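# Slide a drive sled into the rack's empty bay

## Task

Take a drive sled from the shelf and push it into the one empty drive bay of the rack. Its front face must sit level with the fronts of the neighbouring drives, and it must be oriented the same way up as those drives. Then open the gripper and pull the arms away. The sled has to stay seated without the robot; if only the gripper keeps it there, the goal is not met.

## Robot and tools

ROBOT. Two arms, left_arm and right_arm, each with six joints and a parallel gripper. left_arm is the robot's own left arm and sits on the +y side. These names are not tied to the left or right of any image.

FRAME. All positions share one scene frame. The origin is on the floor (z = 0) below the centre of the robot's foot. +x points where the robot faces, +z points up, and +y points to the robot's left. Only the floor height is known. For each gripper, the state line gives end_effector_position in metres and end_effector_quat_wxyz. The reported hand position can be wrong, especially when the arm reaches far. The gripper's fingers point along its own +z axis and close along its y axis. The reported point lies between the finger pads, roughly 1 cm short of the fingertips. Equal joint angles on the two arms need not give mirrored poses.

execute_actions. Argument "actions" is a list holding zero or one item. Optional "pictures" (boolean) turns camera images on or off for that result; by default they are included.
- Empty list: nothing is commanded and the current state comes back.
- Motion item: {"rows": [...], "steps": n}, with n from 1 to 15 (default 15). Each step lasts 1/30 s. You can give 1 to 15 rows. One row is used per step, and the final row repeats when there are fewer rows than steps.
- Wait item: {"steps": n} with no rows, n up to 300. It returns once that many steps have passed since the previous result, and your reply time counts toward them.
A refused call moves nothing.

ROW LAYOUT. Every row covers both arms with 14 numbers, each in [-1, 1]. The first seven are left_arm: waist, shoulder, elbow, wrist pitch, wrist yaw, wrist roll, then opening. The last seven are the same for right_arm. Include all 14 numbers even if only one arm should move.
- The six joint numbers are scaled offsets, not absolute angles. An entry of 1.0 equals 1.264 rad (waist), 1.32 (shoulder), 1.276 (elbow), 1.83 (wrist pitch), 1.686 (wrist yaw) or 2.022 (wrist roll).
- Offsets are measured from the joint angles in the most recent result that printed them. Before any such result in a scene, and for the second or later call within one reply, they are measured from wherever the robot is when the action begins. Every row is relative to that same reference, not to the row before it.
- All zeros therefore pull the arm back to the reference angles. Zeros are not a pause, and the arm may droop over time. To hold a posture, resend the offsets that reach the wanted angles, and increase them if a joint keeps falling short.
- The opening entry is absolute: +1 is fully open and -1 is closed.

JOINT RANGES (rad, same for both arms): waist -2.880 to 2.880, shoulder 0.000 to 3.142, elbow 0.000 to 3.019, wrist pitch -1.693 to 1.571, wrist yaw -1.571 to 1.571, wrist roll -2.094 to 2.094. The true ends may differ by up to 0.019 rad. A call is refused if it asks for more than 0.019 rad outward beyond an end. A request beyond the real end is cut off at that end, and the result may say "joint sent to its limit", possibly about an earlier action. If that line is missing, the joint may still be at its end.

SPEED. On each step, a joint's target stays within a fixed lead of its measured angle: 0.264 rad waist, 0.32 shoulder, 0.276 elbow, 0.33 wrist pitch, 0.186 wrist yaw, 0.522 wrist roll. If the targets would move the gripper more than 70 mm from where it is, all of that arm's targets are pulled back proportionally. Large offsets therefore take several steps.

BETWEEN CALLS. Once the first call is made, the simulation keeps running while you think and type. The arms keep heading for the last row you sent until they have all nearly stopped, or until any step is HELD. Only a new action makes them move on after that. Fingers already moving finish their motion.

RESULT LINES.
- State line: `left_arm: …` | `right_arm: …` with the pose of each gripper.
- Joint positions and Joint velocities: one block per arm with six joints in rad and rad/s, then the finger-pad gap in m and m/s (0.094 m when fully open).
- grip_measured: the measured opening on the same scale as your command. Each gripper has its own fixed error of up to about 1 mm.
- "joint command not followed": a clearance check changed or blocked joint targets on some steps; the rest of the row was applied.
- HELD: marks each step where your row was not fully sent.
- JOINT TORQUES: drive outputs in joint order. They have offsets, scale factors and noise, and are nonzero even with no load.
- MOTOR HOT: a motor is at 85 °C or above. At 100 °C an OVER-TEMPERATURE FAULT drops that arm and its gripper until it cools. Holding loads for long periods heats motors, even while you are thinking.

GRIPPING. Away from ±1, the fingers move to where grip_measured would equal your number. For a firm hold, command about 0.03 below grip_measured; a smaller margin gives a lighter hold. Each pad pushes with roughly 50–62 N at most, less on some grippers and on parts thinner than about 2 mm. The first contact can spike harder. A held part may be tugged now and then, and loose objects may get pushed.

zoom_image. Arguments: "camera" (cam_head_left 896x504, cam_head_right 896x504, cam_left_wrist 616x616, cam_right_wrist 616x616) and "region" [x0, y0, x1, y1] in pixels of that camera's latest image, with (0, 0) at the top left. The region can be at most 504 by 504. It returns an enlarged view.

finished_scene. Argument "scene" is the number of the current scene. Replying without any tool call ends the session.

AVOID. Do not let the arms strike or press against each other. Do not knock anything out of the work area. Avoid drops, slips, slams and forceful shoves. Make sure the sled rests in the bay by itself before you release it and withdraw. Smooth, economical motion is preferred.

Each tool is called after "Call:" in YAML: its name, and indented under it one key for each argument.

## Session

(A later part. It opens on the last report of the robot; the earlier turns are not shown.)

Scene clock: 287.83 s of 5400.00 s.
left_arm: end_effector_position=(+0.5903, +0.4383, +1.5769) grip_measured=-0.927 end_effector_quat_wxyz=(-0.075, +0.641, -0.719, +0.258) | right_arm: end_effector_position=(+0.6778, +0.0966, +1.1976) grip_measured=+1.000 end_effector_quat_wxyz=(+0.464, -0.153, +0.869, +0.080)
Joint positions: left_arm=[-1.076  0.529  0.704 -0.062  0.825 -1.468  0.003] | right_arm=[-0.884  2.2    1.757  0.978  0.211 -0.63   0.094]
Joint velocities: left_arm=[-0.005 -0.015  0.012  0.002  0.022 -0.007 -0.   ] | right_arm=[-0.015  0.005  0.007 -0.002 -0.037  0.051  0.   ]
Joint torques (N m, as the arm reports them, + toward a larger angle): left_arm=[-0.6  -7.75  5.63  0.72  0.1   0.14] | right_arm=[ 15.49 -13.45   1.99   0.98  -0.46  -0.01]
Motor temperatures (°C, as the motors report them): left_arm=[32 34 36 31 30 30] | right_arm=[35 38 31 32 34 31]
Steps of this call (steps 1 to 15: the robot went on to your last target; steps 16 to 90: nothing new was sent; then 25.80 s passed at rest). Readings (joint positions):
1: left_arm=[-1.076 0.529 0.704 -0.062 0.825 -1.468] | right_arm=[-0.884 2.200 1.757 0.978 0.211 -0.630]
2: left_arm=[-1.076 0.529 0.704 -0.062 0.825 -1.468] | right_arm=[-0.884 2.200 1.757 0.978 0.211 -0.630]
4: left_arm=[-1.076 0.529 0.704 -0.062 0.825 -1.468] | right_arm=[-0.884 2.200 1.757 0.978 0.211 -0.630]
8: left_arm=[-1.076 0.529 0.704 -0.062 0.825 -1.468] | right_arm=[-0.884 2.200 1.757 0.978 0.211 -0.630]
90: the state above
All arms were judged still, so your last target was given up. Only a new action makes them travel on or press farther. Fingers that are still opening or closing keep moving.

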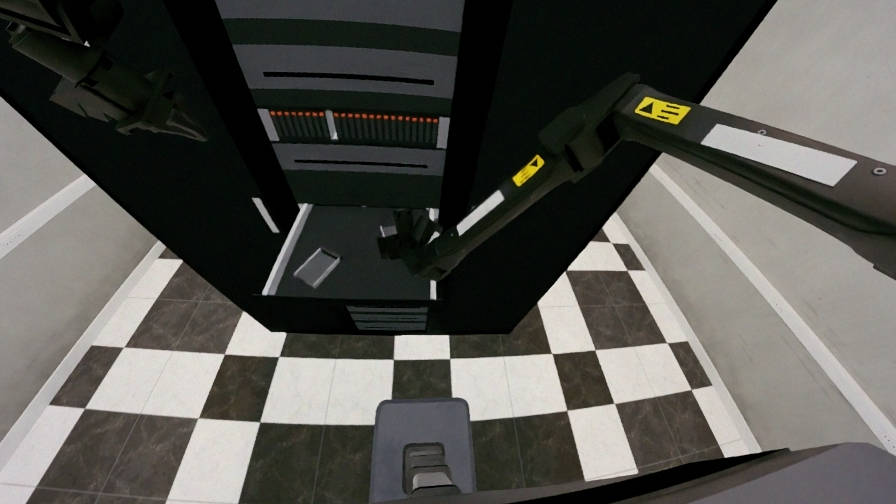

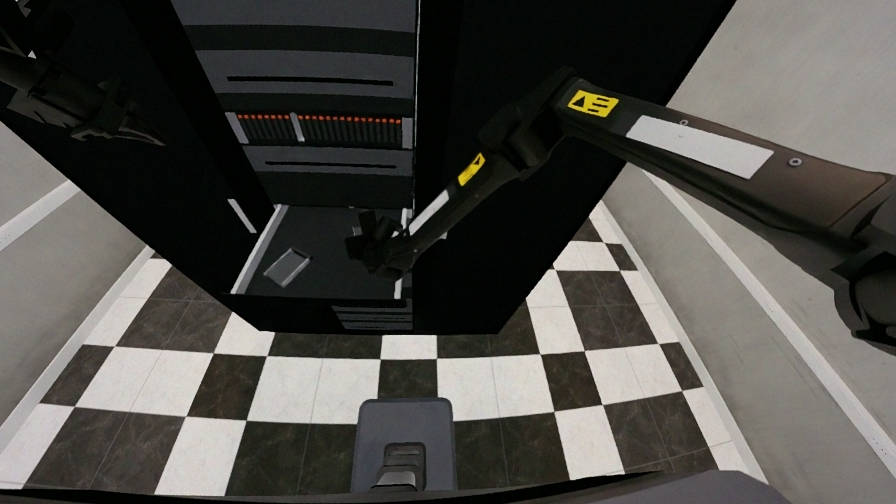

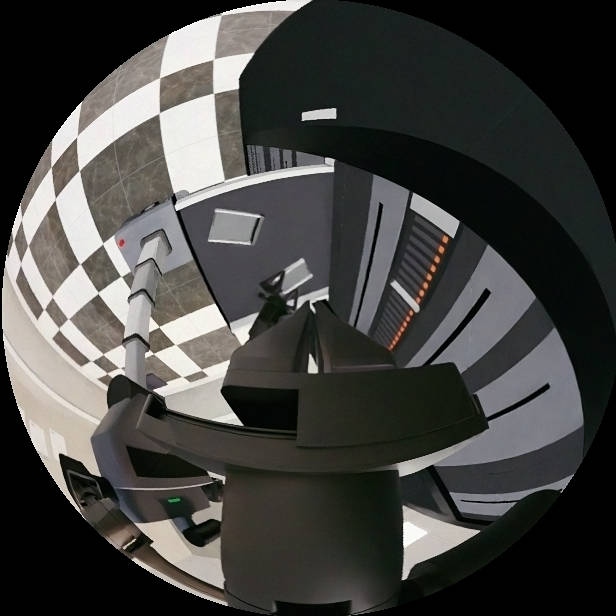

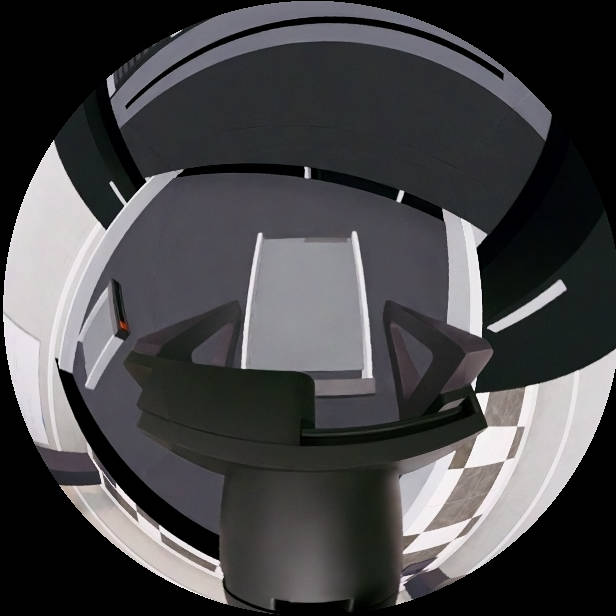

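Call:
execute_actions:
  actions:
    - {"rows":[[0,0,0,0,0,0,-0.93,0,0.009,0,0,0,0,0.98],[0,0,0,0,0,0,-0.93,0,0.010,0,0,0,0,0.96],[0,0,0,0,0,0,-0.93,0,0.011,0,0,0,0,0.94],[0,0,0,0,0,0,-0.93,0,0.012,0,0,0,0,0.92],[0,0,0,0,0,0,-0.93,0,0.013,0,0,0,0,0.90],[0,0,0,0,0,0,-0.93,0,0.014,0,0,0,0,0.88],[0,0,0,0,0,0,-0.93,0,0.015,0,0,0,0,0.86],[0,0,0,0,0,0,-0.93,0,0.016,0,0,0,0,0.84],[0,0,0,0,0,0,-0.93,0,0.016,0,0,0,0,0.82],[0,0,0,0,0,0,-0.93,0,0.016,0,0,0,0,0.80]],"steps":15}

Scene clock: 297.60 s of 5400.00 s.
left_arm: end_effector_position=(+0.5903, +0.4383, +1.5769) grip_measured=-0.927 end_effector_quat_wxyz=(-0.075, +0.641, -0.719, +0.258) | right_arm: end_effector_position=(+0.6754, +0.0974, +1.1960) grip_measured=+0.801 end_effector_quat_wxyz=(+0.462, -0.153, +0.870, +0.081)
Joint positions: left_arm=[-1.076  0.529  0.704 -0.062  0.825 -1.468  0.003] | right_arm=[-0.884  2.204  1.757  0.978  0.211 -0.63   0.085]
Joint velocities: left_arm=[-0.005 -0.015 -0.007 -0.017 -0.051 -0.037  0.002] | right_arm=[-0.015  0.005 -0.017 -0.002  0.022 -0.022 -0.   ]
Joint torques (N m, as the arm reports them, + toward a larger angle): left_arm=[-0.56 -7.75  5.62  0.72  0.1   0.14] | right_arm=[ 15.18 -13.34   0.99   1.56  -0.33   0.02]
Motor temperatures (°C, as the motors report them): left_arm=[31 34 36 31 30 30] | right_arm=[35 38 31 32 34 31]
Steps of this call (steps 1 to 90: nothing new was sent; then 6.27 s passed at rest; steps 91 to 105: all 15 steps of this action). Readings (joint positions):
91: left_arm=[-1.076 0.529 0.704 -0.062 0.825 -1.468] | right_arm=[-0.884 2.200 1.757 0.978 0.211 -0.630]
92: left_arm=[-1.076 0.529 0.704 -0.062 0.825 -1.468] | right_arm=[-0.884 2.200 1.757 0.978 0.211 -0.630]
94: left_arm=[-1.076 0.529 0.704 -0.062 0.825 -1.468] | right_arm=[-0.884 2.200 1.757 0.978 0.211 -0.630]
98: left_arm=[-1.076 0.529 0.704 -0.062 0.825 -1.468] | right_arm=[-0.884 2.201 1.757 0.978 0.211 -0.630]
105: the state above

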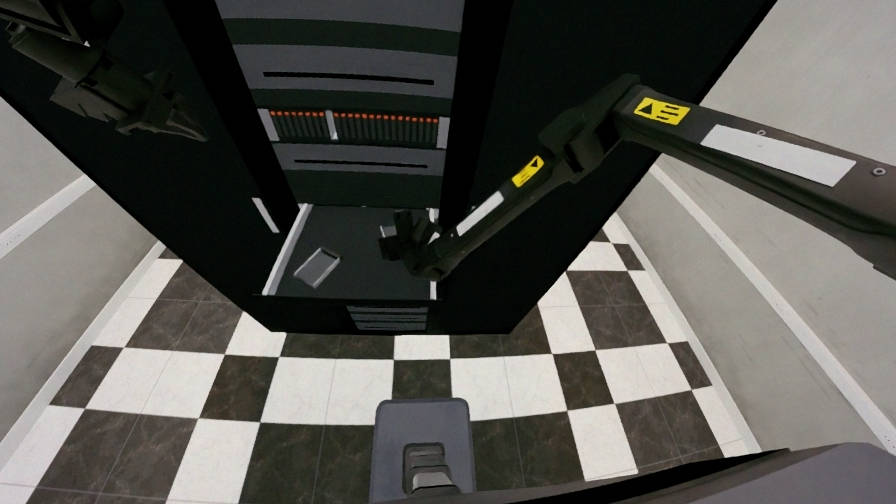

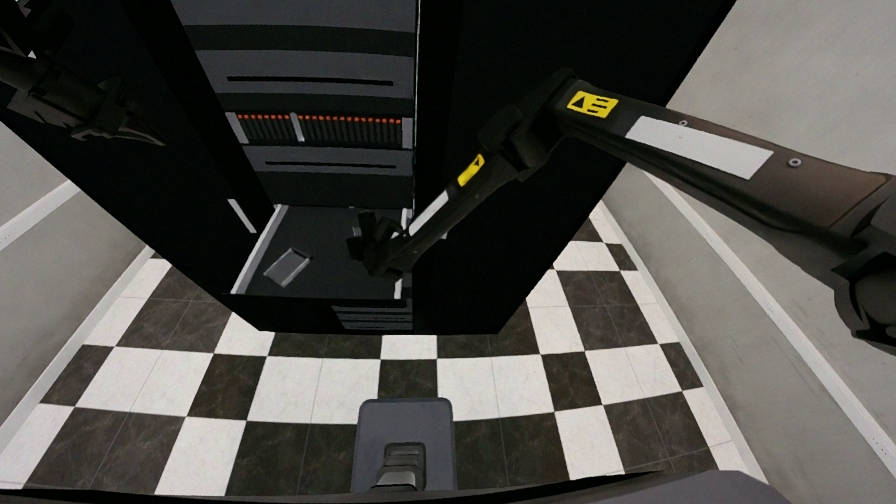

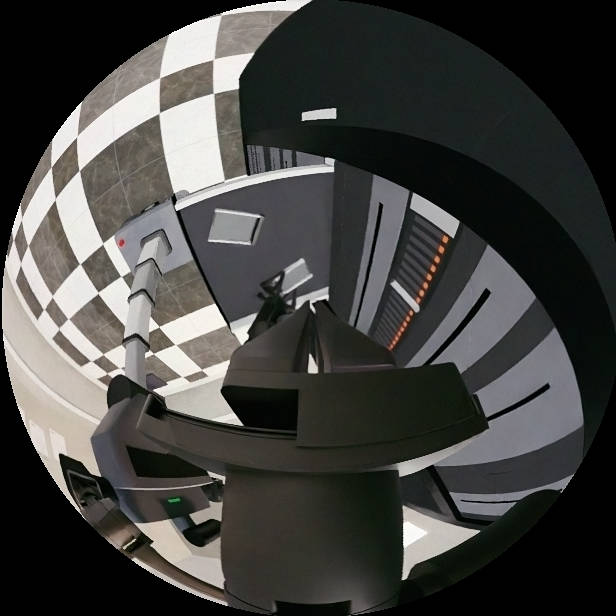

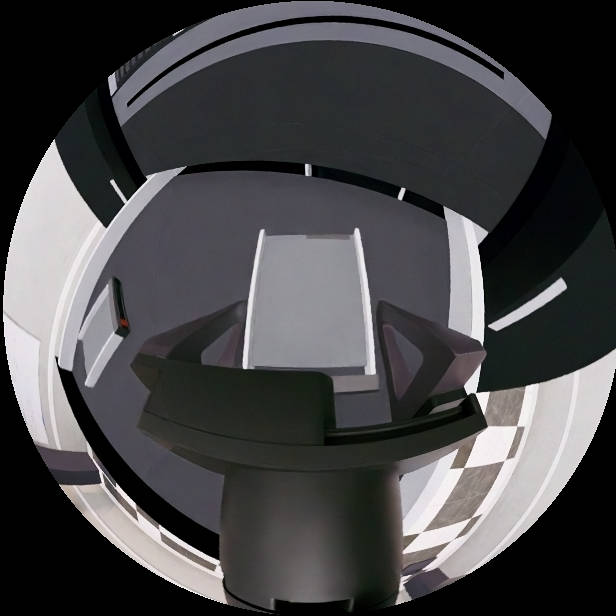

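Call:
execute_actions:
  actions:
    - {"rows":[[0,0,0,0,0,0,-0.93,0,0.011,0,0,0,0,0.77],[0,0,0,0,0,0,-0.93,0,0.011,0,0,0,0,0.75],[0,0,0,0,0,0,-0.93,0,0.011,0,0,0,0,0.73],[0,0,0,0,0,0,-0.93,0,0.011,0,0,0,0,0.71],[0,0,0,0,0,0,-0.93,0,0.011,0,0,0,0,0.69],[0,0,0,0,0,0,-0.93,0,0.011,0,0,0,0,0.67],[0,0,0,0,0,0,-0.93,0,0.011,0,0,0,0,0.65],[0,0,0,0,0,0,-0.93,0,0.011,0,0,0,0,0.63],[0,0,0,0,0,0,-0.93,0,0.011,0,0,0,0,0.615],[0,0,0,0,0,0,-0.93,0,0.011,0,0,0,0,0.60],[0,0,0,0,0,0,-0.93,0,0.011,0,0,0,0,0.59],[0,0,0,0,0,0,-0.93,0,0.011,0,0,0,0,0.58],[0,0,0,0,0,0,-0.93,0,0.011,0,0,0,0,0.57],[0,0,0,0,0,0,-0.93,0,0.011,0,0,0,0,0.56],[0,0,0,0,0,0,-0.93,0,0.011,0,0,0,0,0.55]],"steps":15}
  pictures: false

Call:
execute_actions:
  actions:
    - {"steps":8}

Scene clock: 317.53 s of 5400.00 s.
left_arm: end_effector_position=(+0.5903, +0.4383, +1.5769) grip_measured=-0.927 end_effector_quat_wxyz=(-0.075, +0.641, -0.719, +0.258) | right_arm: end_effector_position=(+0.6746, +0.0976, +1.1955) grip_measured=+0.580 end_effector_quat_wxyz=(+0.462, -0.154, +0.870, +0.081)
Joint positions: left_arm=[-1.076  0.529  0.704 -0.062  0.825 -1.468  0.003] | right_arm=[-0.884  2.205  1.757  0.978  0.211 -0.63   0.074]
Joint velocities: left_arm=[-0.005 -0.015 -0.017 -0.002  0.007 -0.022 -0.001] | right_arm=[-0.005 -0.024 -0.002 -0.017  0.037  0.022 -0.   ]
Joint torques (N m, as the arm reports them, + toward a larger angle): left_arm=[-0.56 -7.73  5.63  0.72  0.1   0.14] | right_arm=[ 15.31 -13.68   0.97   1.55  -0.36   0.02]
Motor temperatures (°C, as the motors report them): left_arm=[31 34 36 31 29 30] | right_arm=[35 38 31 32 34 31]
Steps of this call (steps 1 to 15: the robot went on to your last target; steps 16 to 90: nothing new was sent; then 16.43 s passed at rest; steps 91 to 105: all 15 steps of this action). Readings (joint positions):
91: left_arm=[-1.076 0.529 0.704 -0.062 0.825 -1.468] | right_arm=[-0.884 2.205 1.757 0.978 0.211 -0.630]
92: left_arm=[-1.076 0.529 0.704 -0.062 0.825 -1.468] | right_arm=[-0.884 2.205 1.757 0.978 0.211 -0.630]
94: left_arm=[-1.076 0.529 0.704 -0.062 0.825 -1.468] | right_arm=[-0.884 2.205 1.757 0.978 0.211 -0.630]
98: left_arm=[-1.076 0.529 0.704 -0.062 0.825 -1.468] | right_arm=[-0.884 2.205 1.757 0.978 0.211 -0.630]
105: the state above

Scene clock: 317.80 s of 5400.00 s.
left_arm: end_effector_position=(+0.5903, +0.4383, +1.5769) grip_measured=-0.927 end_effector_quat_wxyz=(-0.075, +0.641, -0.719, +0.258) | right_arm: end_effector_position=(+0.6746, +0.0976, +1.1955) grip_measured=+0.580 end_effector_quat_wxyz=(+0.462, -0.154, +0.870, +0.081)
Joint positions: left_arm=[-1.076  0.529  0.704 -0.062  0.825 -1.468  0.003] | right_arm=[-0.884  2.205  1.757  0.978  0.211 -0.63   0.074]
Joint velocities: left_arm=[ 0.005 -0.005 -0.007 -0.007 -0.051 -0.022 -0.001] | right_arm=[-0.015  0.005 -0.012  0.002  0.022  0.022 -0.001]
Joint torques (N m, as the arm reports them, + toward a larger angle): left_arm=[-0.57 -7.72  5.63  0.72  0.1   0.14] | right_arm=[ 15.39 -14.06   0.99   1.58  -0.35   0.02]
Motor temperatures (°C, as the motors report them): left_arm=[31 34 36 31 29 30] | right_arm=[35 38 31 32 34 31]
Steps of this call (steps 1 to 8: the robot went on to your last target). Readings (joint positions):
1: left_arm=[-1.076 0.529 0.704 -0.062 0.825 -1.468] | right_arm=[-0.884 2.205 1.757 0.978 0.211 -0.630]
2: left_arm=[-1.076 0.529 0.704 -0.062 0.825 -1.468] | right_arm=[-0.884 2.205 1.757 0.978 0.211 -0.630]
4: left_arm=[-1.076 0.529 0.704 -0.062 0.825 -1.468] | right_arm=[-0.884 2.205 1.757 0.978 0.211 -0.630]
8: the state above

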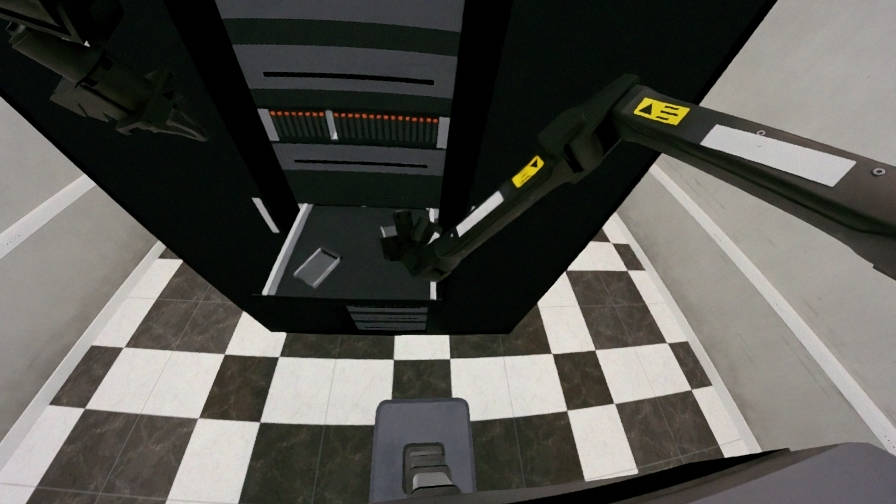

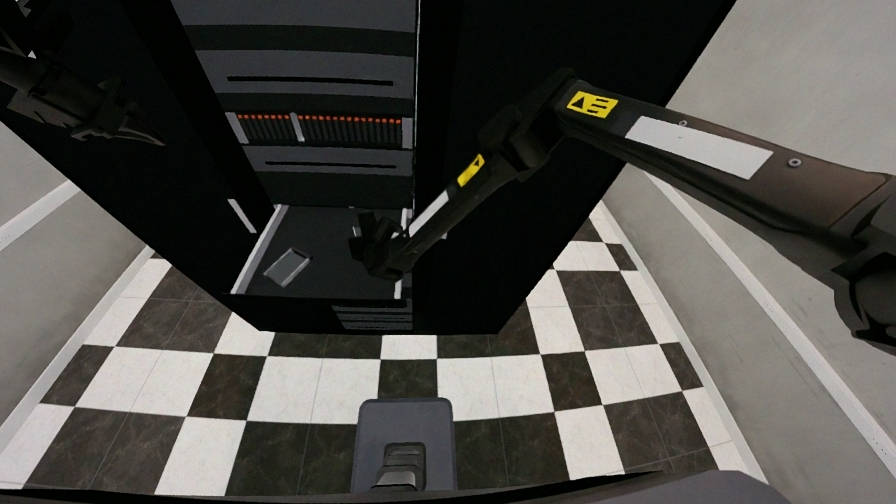

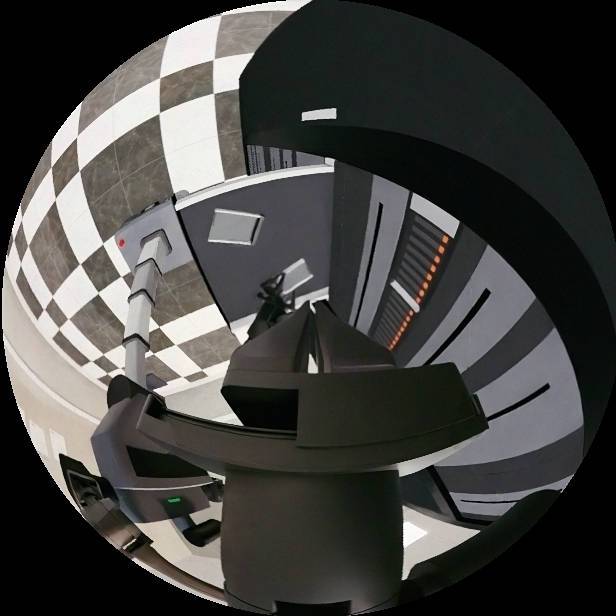

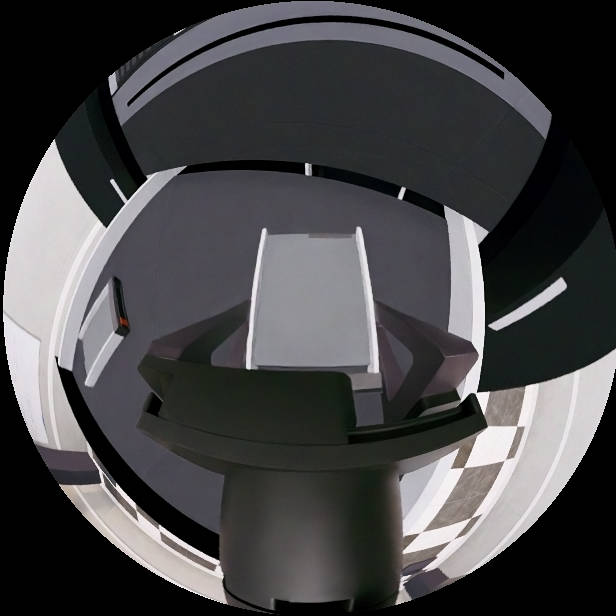

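Call:
execute_actions:
  actions:
    - {"rows":[[0,0,0,0,0,0,-0.93,0.012,0.003,0,0.006,-0.001,0,0.545],[0,0,0,0,0,0,-0.93,0.021,-0.004,-0.001,0.011,-0.002,0,0.545],[0,0,0,0,0,0,-0.93,0.028,-0.009,-0.002,0.0145,-0.003,0,0.545],[0,0,0,0,0,0,-0.93,0.033,-0.011,-0.003,0.0176,-0.004,0,0.545],[0,0,0,0,0,0,-0.93,0.0375,-0.0125,-0.0045,0.020,-0.005,0,0.545],[0,0,0,0,0,0,-0.93,0.042,-0.014,-0.006,0.022,-0.007,0,0.545],[0,0,0,0,0,0,-0.93,0.047,-0.016,-0.008,0.024,-0.009,0,0.545],[0,0,0,0,0,0,-0.93,0.053,-0.018,-0.010,0.0265,-0.0115,0.002,0.545],[0,0,0,0,0,0,-0.93,0.0585,-0.020,-0.0124,0.029,-0.0145,0.0045,0.545],[0,0,0,0,0,0,-0.93,0.0644,-0.0223,-0.0148,0.032,-0.018,0.005,0.545],[0,0,0,0,0,0,-0.93,0.0703,-0.0244,-0.0174,0.036,-0.0216,0.006,0.545],[0,0,0,0,0,0,-0.93,0.0762,-0.0266,-0.0202,0.039,-0.0256,0.009,0.545],[0,0,0,0,0,0,-0.93,0.0821,-0.0288,-0.0229,0.043,-0.030,0.013,0.545],[0,0,0,0,0,0,-0.93,0.0881,-0.0309,-0.0257,0.046,-0.034,0.018,0.545],[0,0,0,0,0,0,-0.93,0.094,-0.0331,-0.0285,0.050,-0.038,0.026,0.545]],"steps":15}
  pictures: false

Call:
execute_actions:
  actions:
    - {"rows":[[0,0,0,0,0,0,-0.93,0.0555,-0.019,-0.0104,0.0267,-0.0105,0.0335,0.545],[0,0,0,0,0,0,-0.93,0.0614,-0.0212,-0.0132,0.0303,-0.0148,0.045,0.545],[0,0,0,0,0,0,-0.93,0.0673,-0.0233,-0.016,0.0339,-0.0191,0.0584,0.545],[0,0,0,0,0,0,-0.93,0.0733,-0.0255,-0.0188,0.0374,-0.0233,0.0734,0.545],[0,0,0,0,0,0,-0.93,0.0792,-0.0277,-0.0216,0.041,-0.0276,0.09,0.545],[0,0,0,0,0,0,-0.93,0.0851,-0.0298,-0.0243,0.0446,-0.0319,0.1077,0.545],[0,0,0,0,0,0,-0.93,0.091,-0.032,-0.0271,0.0481,-0.0361,0.1262,0.545],[0,0,0,0,0,0,-0.93,0.0969,-0.0342,-0.0299,0.0517,-0.0404,0.1451,0.545],[0,0,0,0,0,0,-0.93,0.1029,-0.0364,-0.0327,0.0553,-0.0447,0.1641,0.545],[0,0,0,0,0,0,-0.93,0.1088,-0.0385,-0.0355,0.0588,-0.0489,0.1831,0.545],[0,0,0,0,0,0,-0.93,0.1147,-0.0407,-0.0383,0.0624,-0.0532,0.2021,0.545],[0,0,0,0,0,0,-0.93,0.1206,-0.0429,-0.0411,0.066,-0.0574,0.221,0.545],[0,0,0,0,0,0,-0.93,0.1265,-0.045,-0.0439,0.0696,-0.0617,0.24,0.545],[0,0,0,0,0,0,-0.93,0.1324,-0.0472,-0.0467,0.0731,-0.066,0.259,0.545],[0,0,0,0,0,0,-0.93,0.1384,-0.0494,-0.0495,0.0767,-0.0702,0.278,0.545]],"steps":15}
  pictures: false

Call:
execute_actions:
  actions:
    - {"rows":[[0,0,0,0,0,0,-0.93,0.0555,-0.019,-0.0104,0.0267,-0.0105,0.0995,0.545],[0,0,0,0,0,0,-0.93,0.0614,-0.0212,-0.0132,0.0303,-0.0148,0.1184,0.545],[0,0,0,0,0,0,-0.93,0.0673,-0.0233,-0.016,0.0339,-0.0191,0.1374,0.545],[0,0,0,0,0,0,-0.93,0.0733,-0.0255,-0.0188,0.0374,-0.0233,0.1564,0.545],[0,0,0,0,0,0,-0.93,0.0792,-0.0277,-0.0216,0.041,-0.0276,0.1754,0.545],[0,0,0,0,0,0,-0.93,0.0851,-0.0298,-0.0243,0.0446,-0.0319,0.1944,0.545],[0,0,0,0,0,0,-0.93,0.091,-0.032,-0.0271,0.0481,-0.0361,0.2134,0.545],[0,0,0,0,0,0,-0.93,0.0969,-0.0342,-0.0299,0.0517,-0.0404,0.2324,0.545],[0,0,0,0,0,0,-0.93,0.1029,-0.0364,-0.0327,0.0553,-0.0447,0.2514,0.545],[0,0,0,0,0,0,-0.93,0.1088,-0.0385,-0.0355,0.0588,-0.0489,0.2704,0.545],[0,0,0,0,0,0,-0.93,0.1147,-0.0407,-0.0383,0.0624,-0.0532,0.2894,0.545],[0,0,0,0,0,0,-0.93,0.1204,-0.0428,-0.0411,0.066,-0.0574,0.3083,0.545],[0,0,0,0,0,0,-0.93,0.126,-0.0448,-0.0439,0.0696,-0.0617,0.3268,0.545],[0,0,0,0,0,0,-0.93,0.1311,-0.0467,-0.0467,0.0731,-0.066,0.3445,0.545],[0,0,0,0,0,0,-0.93,0.1358,-0.0484,-0.0494,0.0766,-0.0702,0.361,0.545]],"steps":15}
  pictures: false

Call:
execute_actions:
  actions:
    - {"rows":[[0,0,0,0,0,0,-0.93,0.0512,-0.0174,-0.0101,0.0264,-0.0104,0.0912,0.545],[0,0,0,0,0,0,-0.93,0.0548,-0.0187,-0.0125,0.0295,-0.0144,0.1046,0.545],[0,0,0,0,0,0,-0.93,0.0577,-0.0198,-0.0148,0.0323,-0.0181,0.116,0.545],[0,0,0,0,0,0,-0.93,0.0601,-0.0207,-0.0167,0.0348,-0.0215,0.1255,0.545],[0,0,0,0,0,0,-0.93,0.0618,-0.0213,-0.0184,0.037,-0.0245,0.1331,0.545],[0,0,0,0,0,0,-0.93,0.063,-0.0218,-0.0198,0.0388,-0.0271,0.1387,0.545],[0,0,0,0,0,0,-0.93,0.0638,-0.022,-0.0209,0.0402,-0.0292,0.1426,0.545],[0,0,0,0,0,0,-0.93,0.0642,-0.0222,-0.0217,0.0412,-0.0309,0.1451,0.545],[0,0,0,0,0,0,-0.93,0.0644,-0.0223,-0.0223,0.042,-0.0321,0.1464,0.545],[0,0,0,0,0,0,-0.93,0.0644,-0.0223,-0.0227,0.0424,-0.033,0.1468,0.545],[0,0,0,0,0,0,-0.93,0.0644,-0.0223,-0.0229,0.0427,-0.0336,0.1469,0.545],[0,0,0,0,0,0,-0.93,0.0644,-0.0223,-0.0229,0.0428,-0.034,0.1469,0.545]],"steps":15}
  pictures: false

Call:
execute_actions:
  actions:
    - {"steps":10}

Scene clock: 438.30 s of 5400.00 s.
left_arm: end_effector_position=(+0.5903, +0.4383, +1.5769) grip_measured=-0.927 end_effector_quat_wxyz=(-0.075, +0.641, -0.719, +0.258) | right_arm: end_effector_position=(+0.6704, +0.1472, +1.2485) grip_measured=+0.580 end_effector_quat_wxyz=(+0.492, -0.141, +0.848, +0.135)
Joint positions: left_arm=[-1.076  0.529  0.704 -0.062  0.825 -1.468  0.003] | right_arm=[-0.81   2.188  1.728  1.028  0.159 -0.613  0.074]
Joint velocities: left_arm=[-0.005 -0.015  0.002  0.002 -0.022  0.037 -0.   ] | right_arm=[ 0.288 -0.093 -0.105  0.178 -0.081  0.183  0.   ]
Joint torques (N m, as the arm reports them, + toward a larger angle): left_arm=[-0.57 -7.71  5.64  0.72  0.1   0.14] | right_arm=[ 18.54 -17.12   0.83   2.66  -0.58   0.11]
Motor temperatures (°C, as the motors report them): left_arm=[31 34 36 31 29 30] | right_arm=[36 38 31 32 34 31]
Steps of this call (steps 1 to 15: the robot went on to your last target; steps 16 to 90: nothing new was sent; then 117.00 s passed at rest; steps 91 to 105: all 15 steps of this action). Readings (joint positions):
91: left_arm=[-1.076 0.529 0.704 -0.062 0.825 -1.468] | right_arm=[-0.884 2.205 1.757 0.978 0.211 -0.630]
92: left_arm=[-1.076 0.529 0.704 -0.062 0.825 -1.468] | right_arm=[-0.884 2.205 1.757 0.978 0.211 -0.630]
94: left_arm=[-1.076 0.529 0.704 -0.062 0.825 -1.468] | right_arm=[-0.882 2.205 1.757 0.979 0.211 -0.630]
98: left_arm=[-1.076 0.529 0.704 -0.062 0.825 -1.468] | right_arm=[-0.869 2.203 1.751 0.991 0.202 -0.630]
105: the state above

Scene clock: 438.80 s of 5400.00 s.
left_arm: end_effector_position=(+0.5903, +0.4383, +1.5769) grip_measured=-0.927 end_effector_quat_wxyz=(-0.075, +0.641, -0.719, +0.258) | right_arm: end_effector_position=(+0.6630, +0.2277, +1.3706) grip_measured=+0.580 end_effector_quat_wxyz=(+0.499, +0.039, +0.798, +0.336)
Joint positions: left_arm=[-1.076  0.529  0.704 -0.062  0.825 -1.468  0.003] | right_arm=[-0.661  2.145  1.674  1.129  0.052 -0.213  0.074]
Joint velocities: left_arm=[-0.015 -0.005 -0.027 -0.007 -0.022  0.007 -0.001] | right_arm=[ 0.132 -0.083 -0.105  0.203 -0.183  0.974 -0.   ]
Joint torques (N m, as the arm reports them, + toward a larger angle): left_arm=[-0.58 -7.75  5.63  0.71  0.1   0.14] | right_arm=[ 18.93 -15.33   1.23   2.37  -0.69  -0.02]
Motor temperatures (°C, as the motors report them): left_arm=[31 34 36 31 29 30] | right_arm=[36 38 31 32 34 31]
Steps of this call (steps 1 to 15: all 15 steps of this action). Readings (joint positions):
1: left_arm=[-1.076 0.529 0.704 -0.062 0.825 -1.468] | right_arm=[-0.798 2.185 1.725 1.035 0.153 -0.603]
2: left_arm=[-1.076 0.529 0.704 -0.062 0.825 -1.468] | right_arm=[-0.787 2.182 1.721 1.042 0.146 -0.589]
4: left_arm=[-1.076 0.529 0.704 -0.062 0.825 -1.468] | right_arm=[-0.762 2.176 1.714 1.056 0.132 -0.554]
8: left_arm=[-1.076 0.529 0.704 -0.062 0.825 -1.468] | right_arm=[-0.715 2.164 1.700 1.083 0.102 -0.452]
15: the state above

Scene clock: 439.30 s of 5400.00 s.
left_arm: end_effector_position=(+0.5903, +0.4383, +1.5769) grip_measured=-0.927 end_effector_quat_wxyz=(-0.075, +0.641, -0.719, +0.258) | right_arm: end_effector_position=(+0.6465, +0.2827, +1.5025) grip_measured=+0.580 end_effector_quat_wxyz=(+0.394, +0.252, +0.679, +0.566)
Joint positions: left_arm=[-1.076  0.529  0.704 -0.062  0.825 -1.468  0.003] | right_arm=[-0.511  2.101  1.62   1.231 -0.055  0.355  0.074]
Joint velocities: left_arm=[ 0.015  0.005 -0.007 -0.022 -0.007  0.051 -0.001] | right_arm=[ 0.2   -0.083 -0.1    0.208 -0.3    1.033  0.001]
Joint torques (N m, as the arm reports them, + toward a larger angle): left_arm=[-0.55 -7.71  5.63  0.72  0.1   0.14] | right_arm=[ 19.94 -14.62   1.26   2.12  -0.74   0.  ]
Motor temperatures (°C, as the motors report them): left_arm=[31 34 36 31 29 30] | right_arm=[36 38 31 32 34 31]
Steps of this call (steps 1 to 15: all 15 steps of this action). Readings (joint positions):
1: left_arm=[-1.076 0.529 0.704 -0.062 0.825 -1.468] | right_arm=[-0.654 2.142 1.670 1.136 0.046 -0.176]
2: left_arm=[-1.076 0.529 0.704 -0.062 0.825 -1.468] | right_arm=[-0.647 2.139 1.666 1.143 0.041 -0.138]
4: left_arm=[-1.076 0.529 0.704 -0.062 0.825 -1.468] | right_arm=[-0.629 2.133 1.659 1.158 0.027 -0.062]
8: left_arm=[-1.076 0.529 0.704 -0.062 0.825 -1.468] | right_arm=[-0.582 2.121 1.645 1.185 -0.004 0.089]
15: the state above

Scene clock: 439.80 s of 5400.00 s.
left_arm: end_effector_position=(+0.5903, +0.4383, +1.5769) grip_measured=-0.927 end_effector_quat_wxyz=(-0.075, +0.641, -0.719, +0.258) | right_arm: end_effector_position=(+0.6322, +0.3021, +1.5705) grip_measured=+0.580 end_effector_quat_wxyz=(+0.309, +0.332, +0.597, +0.662)
Joint positions: left_arm=[-1.076  0.529  0.704 -0.062  0.825 -1.468  0.003] | right_arm=[-0.434  2.084  1.594  1.285 -0.107  0.628  0.074]
Joint velocities: left_arm=[-0.044 -0.024 -0.022 -0.012  0.066  0.007 -0.001] | right_arm=[-0.015 -0.005 -0.007  0.002  0.037  0.125  0.   ]
Joint torques (N m, as the arm reports them, + toward a larger angle): left_arm=[-0.56 -7.73  5.64  0.72  0.1   0.14] | right_arm=[ 19.69 -13.08   1.52   2.17  -0.75   0.01]
Motor temperatures (°C, as the motors report them): left_arm=[31 34 36 31 29 30] | right_arm=[36 38 31 32 34 31]
Steps of this call (steps 1 to 15: all 15 steps of this action). Readings (joint positions):
1: left_arm=[-1.076 0.529 0.704 -0.062 0.825 -1.468] | right_arm=[-0.503 2.098 1.616 1.238 -0.061 0.389]
2: left_arm=[-1.076 0.529 0.704 -0.062 0.825 -1.468] | right_arm=[-0.495 2.095 1.613 1.246 -0.066 0.422]
4: left_arm=[-1.076 0.529 0.704 -0.062 0.825 -1.468] | right_arm=[-0.477 2.091 1.607 1.260 -0.079 0.482]
8: left_arm=[-1.076 0.529 0.704 -0.062 0.825 -1.468] | right_arm=[-0.445 2.085 1.599 1.278 -0.099 0.569]
15: the state above

Scene clock: 440.13 s of 5400.00 s.
left_arm: end_effector_position=(+0.5903, +0.4383, +1.5769) grip_measured=-0.927 end_effector_quat_wxyz=(-0.075, +0.641, -0.719, +0.258) | right_arm: end_effector_position=(+0.6320, +0.3021, +1.5704) grip_measured=+0.580 end_effector_quat_wxyz=(+0.305, +0.336, +0.594, +0.664)
Joint positions: left_arm=[-1.076  0.529  0.704 -0.062  0.825 -1.468  0.003] | right_arm=[-0.434  2.084  1.594  1.285 -0.107  0.642  0.074]
Joint velocities: left_arm=[-0.005 -0.005  0.002 -0.022 -0.022 -0.022 -0.   ] | right_arm=[-0.005  0.005  0.012 -0.007 -0.125  0.007 -0.001]
Joint torques (N m, as the arm reports them, + toward a larger angle): left_arm=[-0.56 -7.7   5.63  0.72  0.1   0.14] | right_arm=[ 20.3  -12.89   1.46   2.15  -0.74  -0.01]
Motor temperatures (°C, as the motors report them): left_arm=[31 34 36 31 29 30] | right_arm=[36 38 31 32 34 31]
Steps of this call (steps 1 to 10: the robot went on to your last target). Readings (joint positions):
1: left_arm=[-1.076 0.529 0.704 -0.062 0.825 -1.468] | right_arm=[-0.434 2.084 1.594 1.285 -0.107 0.631]
2: left_arm=[-1.076 0.529 0.704 -0.062 0.825 -1.468] | right_arm=[-0.434 2.084 1.594 1.285 -0.107 0.634]
4: left_arm=[-1.076 0.529 0.704 -0.062 0.825 -1.468] | right_arm=[-0.434 2.084 1.594 1.285 -0.107 0.637]
8: left_arm=[-1.076 0.529 0.704 -0.062 0.825 -1.468] | right_arm=[-0.434 2.084 1.594 1.285 -0.107 0.641]
10: the state above

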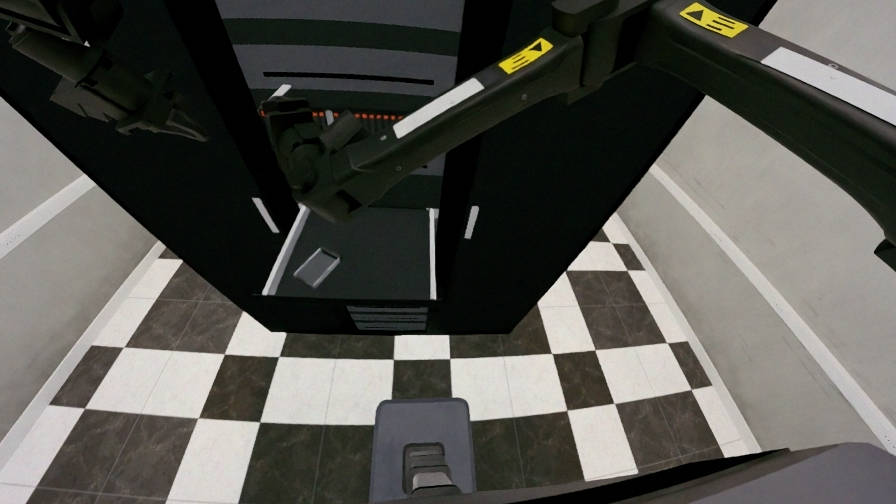

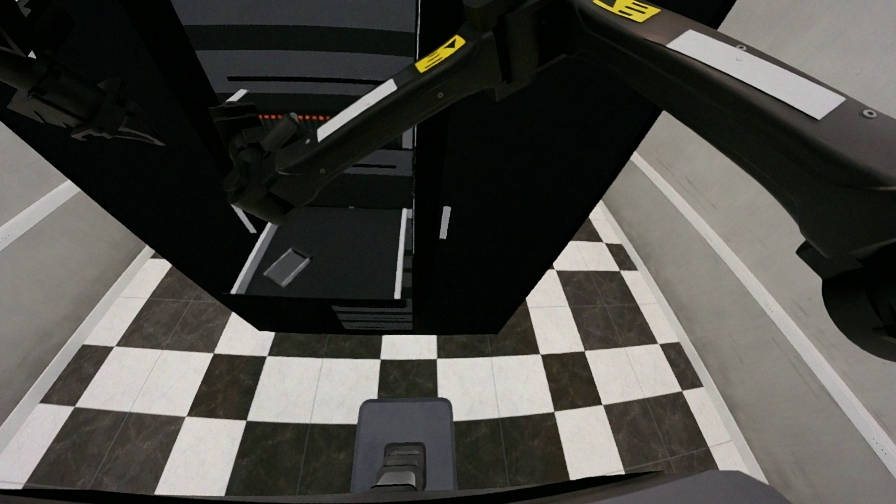

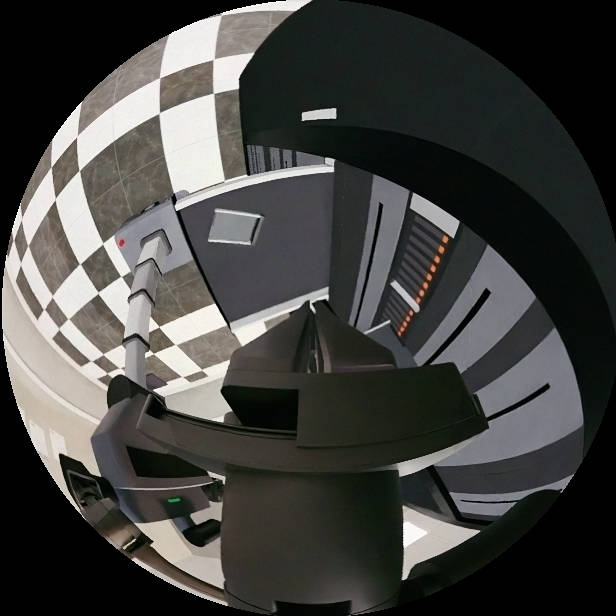

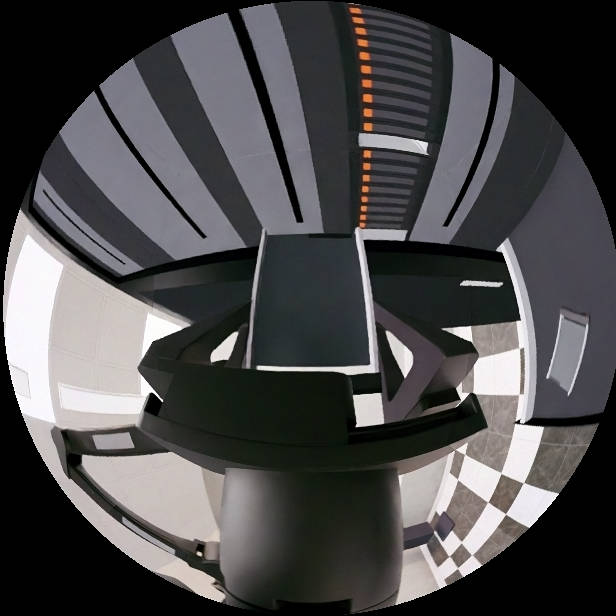

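Call:
zoom_image:
  camera: "cam_right_wrist"
  region: [330,60,470,250]

Call:
zoom_image:
  camera: "cam_right_wrist"
  region: [230,210,400,380]

Region (330, 60, 470, 250) of cam_right_wrist's 616x616 image, scaled by 2.653, with more detail than that image has; it fills the left 371 columns of this view, and the rest is white.

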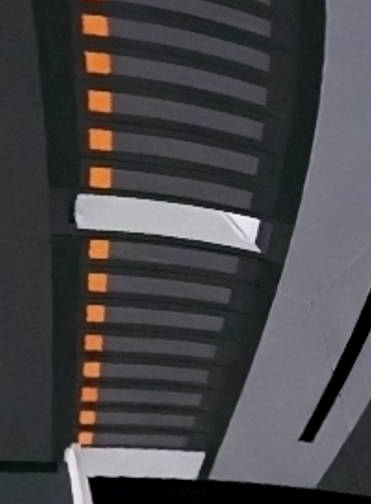

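Region (230, 210, 400, 380) of cam_right_wrist's 616x616 image, scaled by 2.965, with more detail than that image has.

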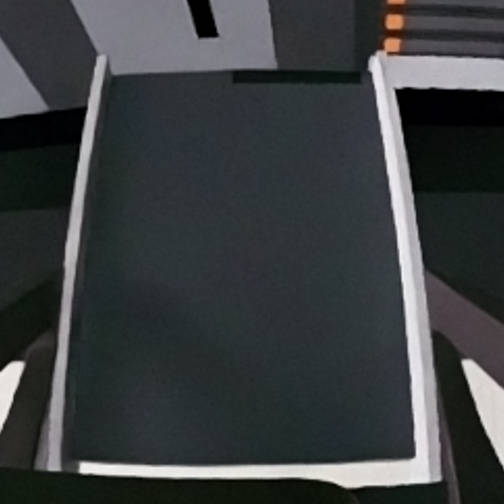

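Call:
execute_actions:
  actions:
    - {"rows":[[0,0,0,0,0,0,-0.93,-0.004,-0.004,0.004,0.002,-0.003,0,0.545],[0,0,0,0,0,0,-0.93,-0.009,0,0.011,-0.008,-0.0033,-0.003,0.545],[0,0,0,0,0,0,-0.93,-0.014,0.003,0.018,-0.015,-0.0037,-0.005,0.545],[0,0,0,0,0,0,-0.93,-0.022,0.005,0.025,-0.020,-0.0042,-0.0053,0.545],[0,0,0,0,0,0,-0.93,-0.031,0.007,0.034,-0.0266,-0.0048,-0.0057,0.545],[0,0,0,0,0,0,-0.93,-0.042,0.008,0.0435,-0.0337,-0.0055,-0.0062,0.545],[0,0,0,0,0,0,-0.93,-0.053,0.009,0.054,-0.0415,-0.0062,-0.0067,0.545],[0,0,0,0,0,0,-0.93,-0.064,0.0095,0.065,-0.0493,-0.007,-0.0072,0.545],[0,0,0,0,0,0,-0.93,-0.075,0.010,0.0756,-0.0571,-0.0077,-0.0077,0.545],[0,0,0,0,0,0,-0.93,-0.086,0.0105,0.0854,-0.0643,-0.0084,-0.0082,0.545],[0,0,0,0,0,0,-0.93,-0.095,0.011,0.0942,-0.0707,-0.009,-0.0086,0.545],[0,0,0,0,0,0,-0.93,-0.103,0.0114,0.1015,-0.0759,-0.0095,-0.0089,0.545],[0,0,0,0,0,0,-0.93,-0.108,0.0114,0.1068,-0.0799,-0.0099,-0.0092,0.545],[0,0,0,0,0,0,-0.93,-0.112,0.0114,0.1102,-0.0823,-0.0101,-0.0094,0.545],[0,0,0,0,0,0,-0.93,-0.113,0.0114,0.1113,-0.0831,-0.0102,-0.0094,0.545]],"steps":15}
  pictures: false

Call:
execute_actions:
  actions:
    - {"steps":16}

Call:
zoom_image:
  camera: "cam_right_wrist"
  region: [230,130,400,270]

Scene clock: 554.90 s of 5400.00 s.
left_arm: end_effector_position=(+0.5903, +0.4383, +1.5769) grip_measured=-0.927 end_effector_quat_wxyz=(-0.075, +0.641, -0.719, +0.258) | right_arm: end_effector_position=(+0.6917, +0.2767, +1.4981) grip_measured=+0.580 end_effector_quat_wxyz=(+0.327, +0.327, +0.629, +0.625)
Joint positions: left_arm=[-1.076  0.529  0.704 -0.062  0.825 -1.468  0.003] | right_arm=[-0.547  2.094  1.716  1.155 -0.118  0.633  0.074]
Joint velocities: left_arm=[-0.005 -0.005 -0.002  0.007  0.066  0.007  0.001] | right_arm=[-0.474  0.024  0.212 -0.144 -0.007 -0.022  0.   ]
Joint torques (N m, as the arm reports them, + toward a larger angle): left_arm=[-0.56 -7.69  5.63  0.72  0.1   0.14] | right_arm=[ 19.47 -13.27   2.52   1.04  -0.75  -0.16]
Motor temperatures (°C, as the motors report them): left_arm=[31 33 36 31 29 30] | right_arm=[38 38 31 32 35 31]
Steps of this call (steps 1 to 30: the robot went on to your last target; steps 31 to 90: nothing new was sent; then 111.27 s passed at rest; steps 91 to 105: all 15 steps of this action). Readings (joint positions):
91: left_arm=[-1.076 0.529 0.704 -0.062 0.825 -1.468] | right_arm=[-0.434 2.084 1.594 1.285 -0.107 0.644]
92: left_arm=[-1.076 0.529 0.704 -0.062 0.825 -1.468] | right_arm=[-0.434 2.084 1.594 1.285 -0.107 0.644]
94: left_arm=[-1.076 0.529 0.704 -0.062 0.825 -1.468] | right_arm=[-0.434 2.084 1.597 1.277 -0.108 0.642]
98: left_arm=[-1.076 0.529 0.704 -0.062 0.825 -1.468] | right_arm=[-0.449 2.090 1.632 1.234 -0.114 0.639]
105: the state above

Scene clock: 555.43 s of 5400.00 s.
left_arm: end_effector_position=(+0.5903, +0.4383, +1.5769) grip_measured=-0.927 end_effector_quat_wxyz=(-0.075, +0.641, -0.719, +0.258) | right_arm: end_effector_position=(+0.7050, +0.2555, +1.4670) grip_measured=+0.580 end_effector_quat_wxyz=(+0.339, +0.326, +0.641, +0.607)
Joint positions: left_arm=[-1.076  0.529  0.704 -0.062  0.825 -1.468  0.003] | right_arm=[-0.597  2.095  1.727  1.146 -0.118  0.631  0.074]
Joint velocities: left_arm=[-0.005 -0.005 -0.007  0.002 -0.022  0.007  0.001] | right_arm=[-0.015  0.005  0.007 -0.002 -0.081 -0.037 -0.001]
Joint torques (N m, as the arm reports them, + toward a larger angle): left_arm=[-0.57 -7.68  5.62  0.72  0.1   0.14] | right_arm=[ 19.84 -13.97   2.9    0.95  -0.74  -0.18]
Motor temperatures (°C, as the motors report them): left_arm=[31 33 36 31 29 30] | right_arm=[38 38 31 32 35 31]
Steps of this call (steps 1 to 16: the robot went on to your last target). Readings (joint positions):
1: left_arm=[-1.076 0.529 0.704 -0.062 0.825 -1.468] | right_arm=[-0.562 2.094 1.722 1.152 -0.118 0.633]
2: left_arm=[-1.076 0.529 0.704 -0.062 0.825 -1.468] | right_arm=[-0.576 2.094 1.726 1.150 -0.118 0.632]
4: left_arm=[-1.076 0.529 0.704 -0.062 0.825 -1.468] | right_arm=[-0.594 2.094 1.727 1.149 -0.118 0.632]
8: left_arm=[-1.076 0.529 0.704 -0.062 0.825 -1.468] | right_arm=[-0.600 2.095 1.727 1.146 -0.118 0.631]
16: the state above

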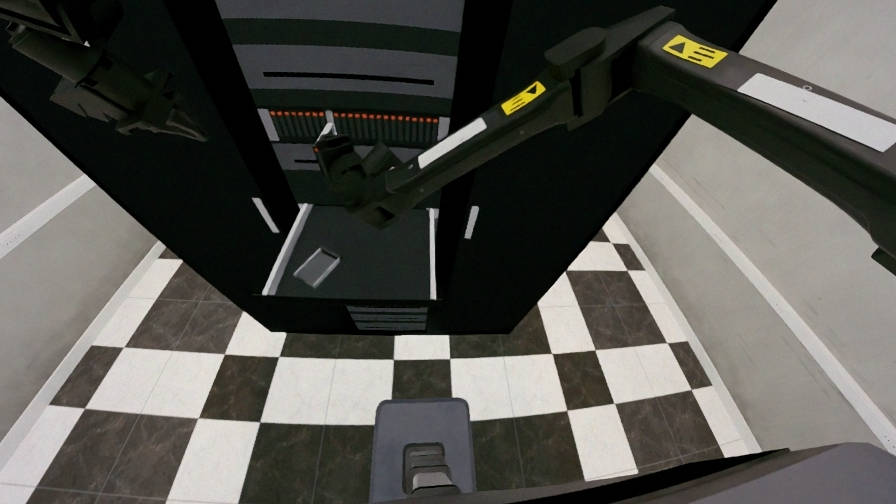

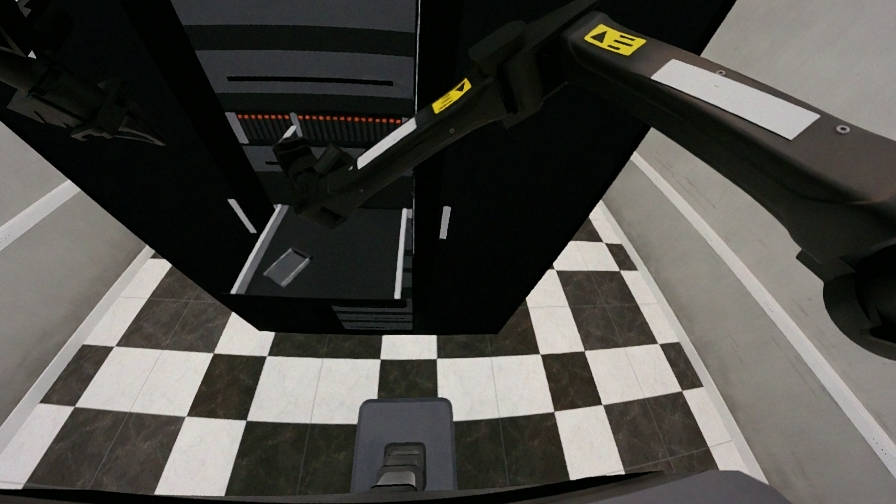

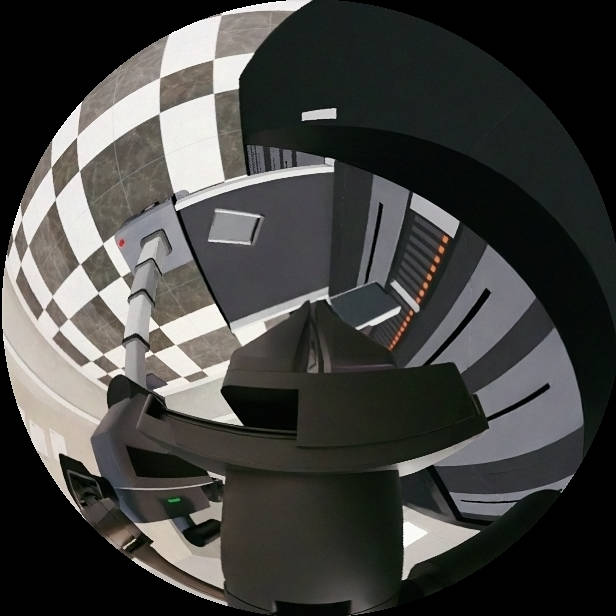

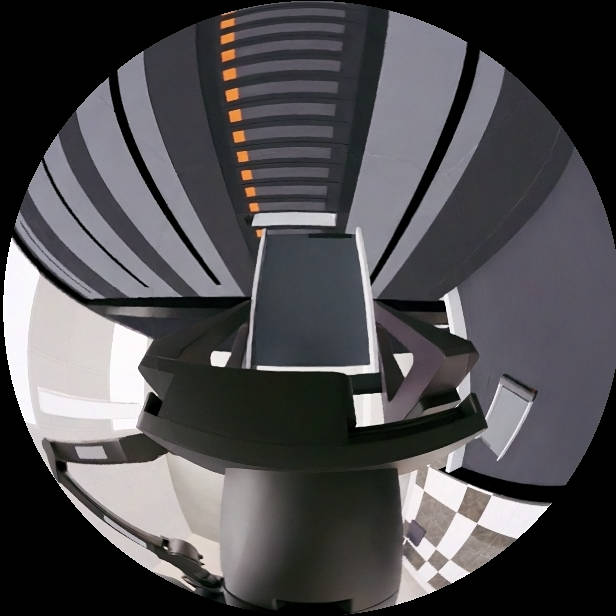

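Region (230, 130, 400, 270) of cam_right_wrist's 616x616 image, scaled by 2.965, with more detail than that image has; it fills the top 415 rows of this view, and the rest is white.

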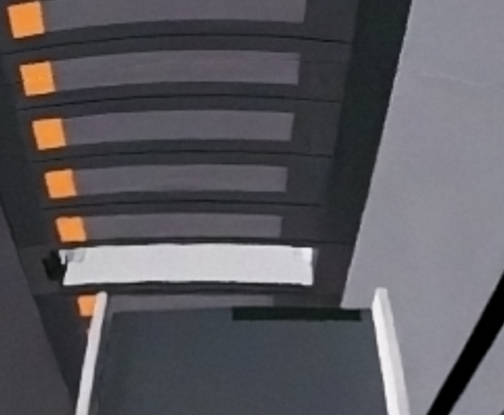

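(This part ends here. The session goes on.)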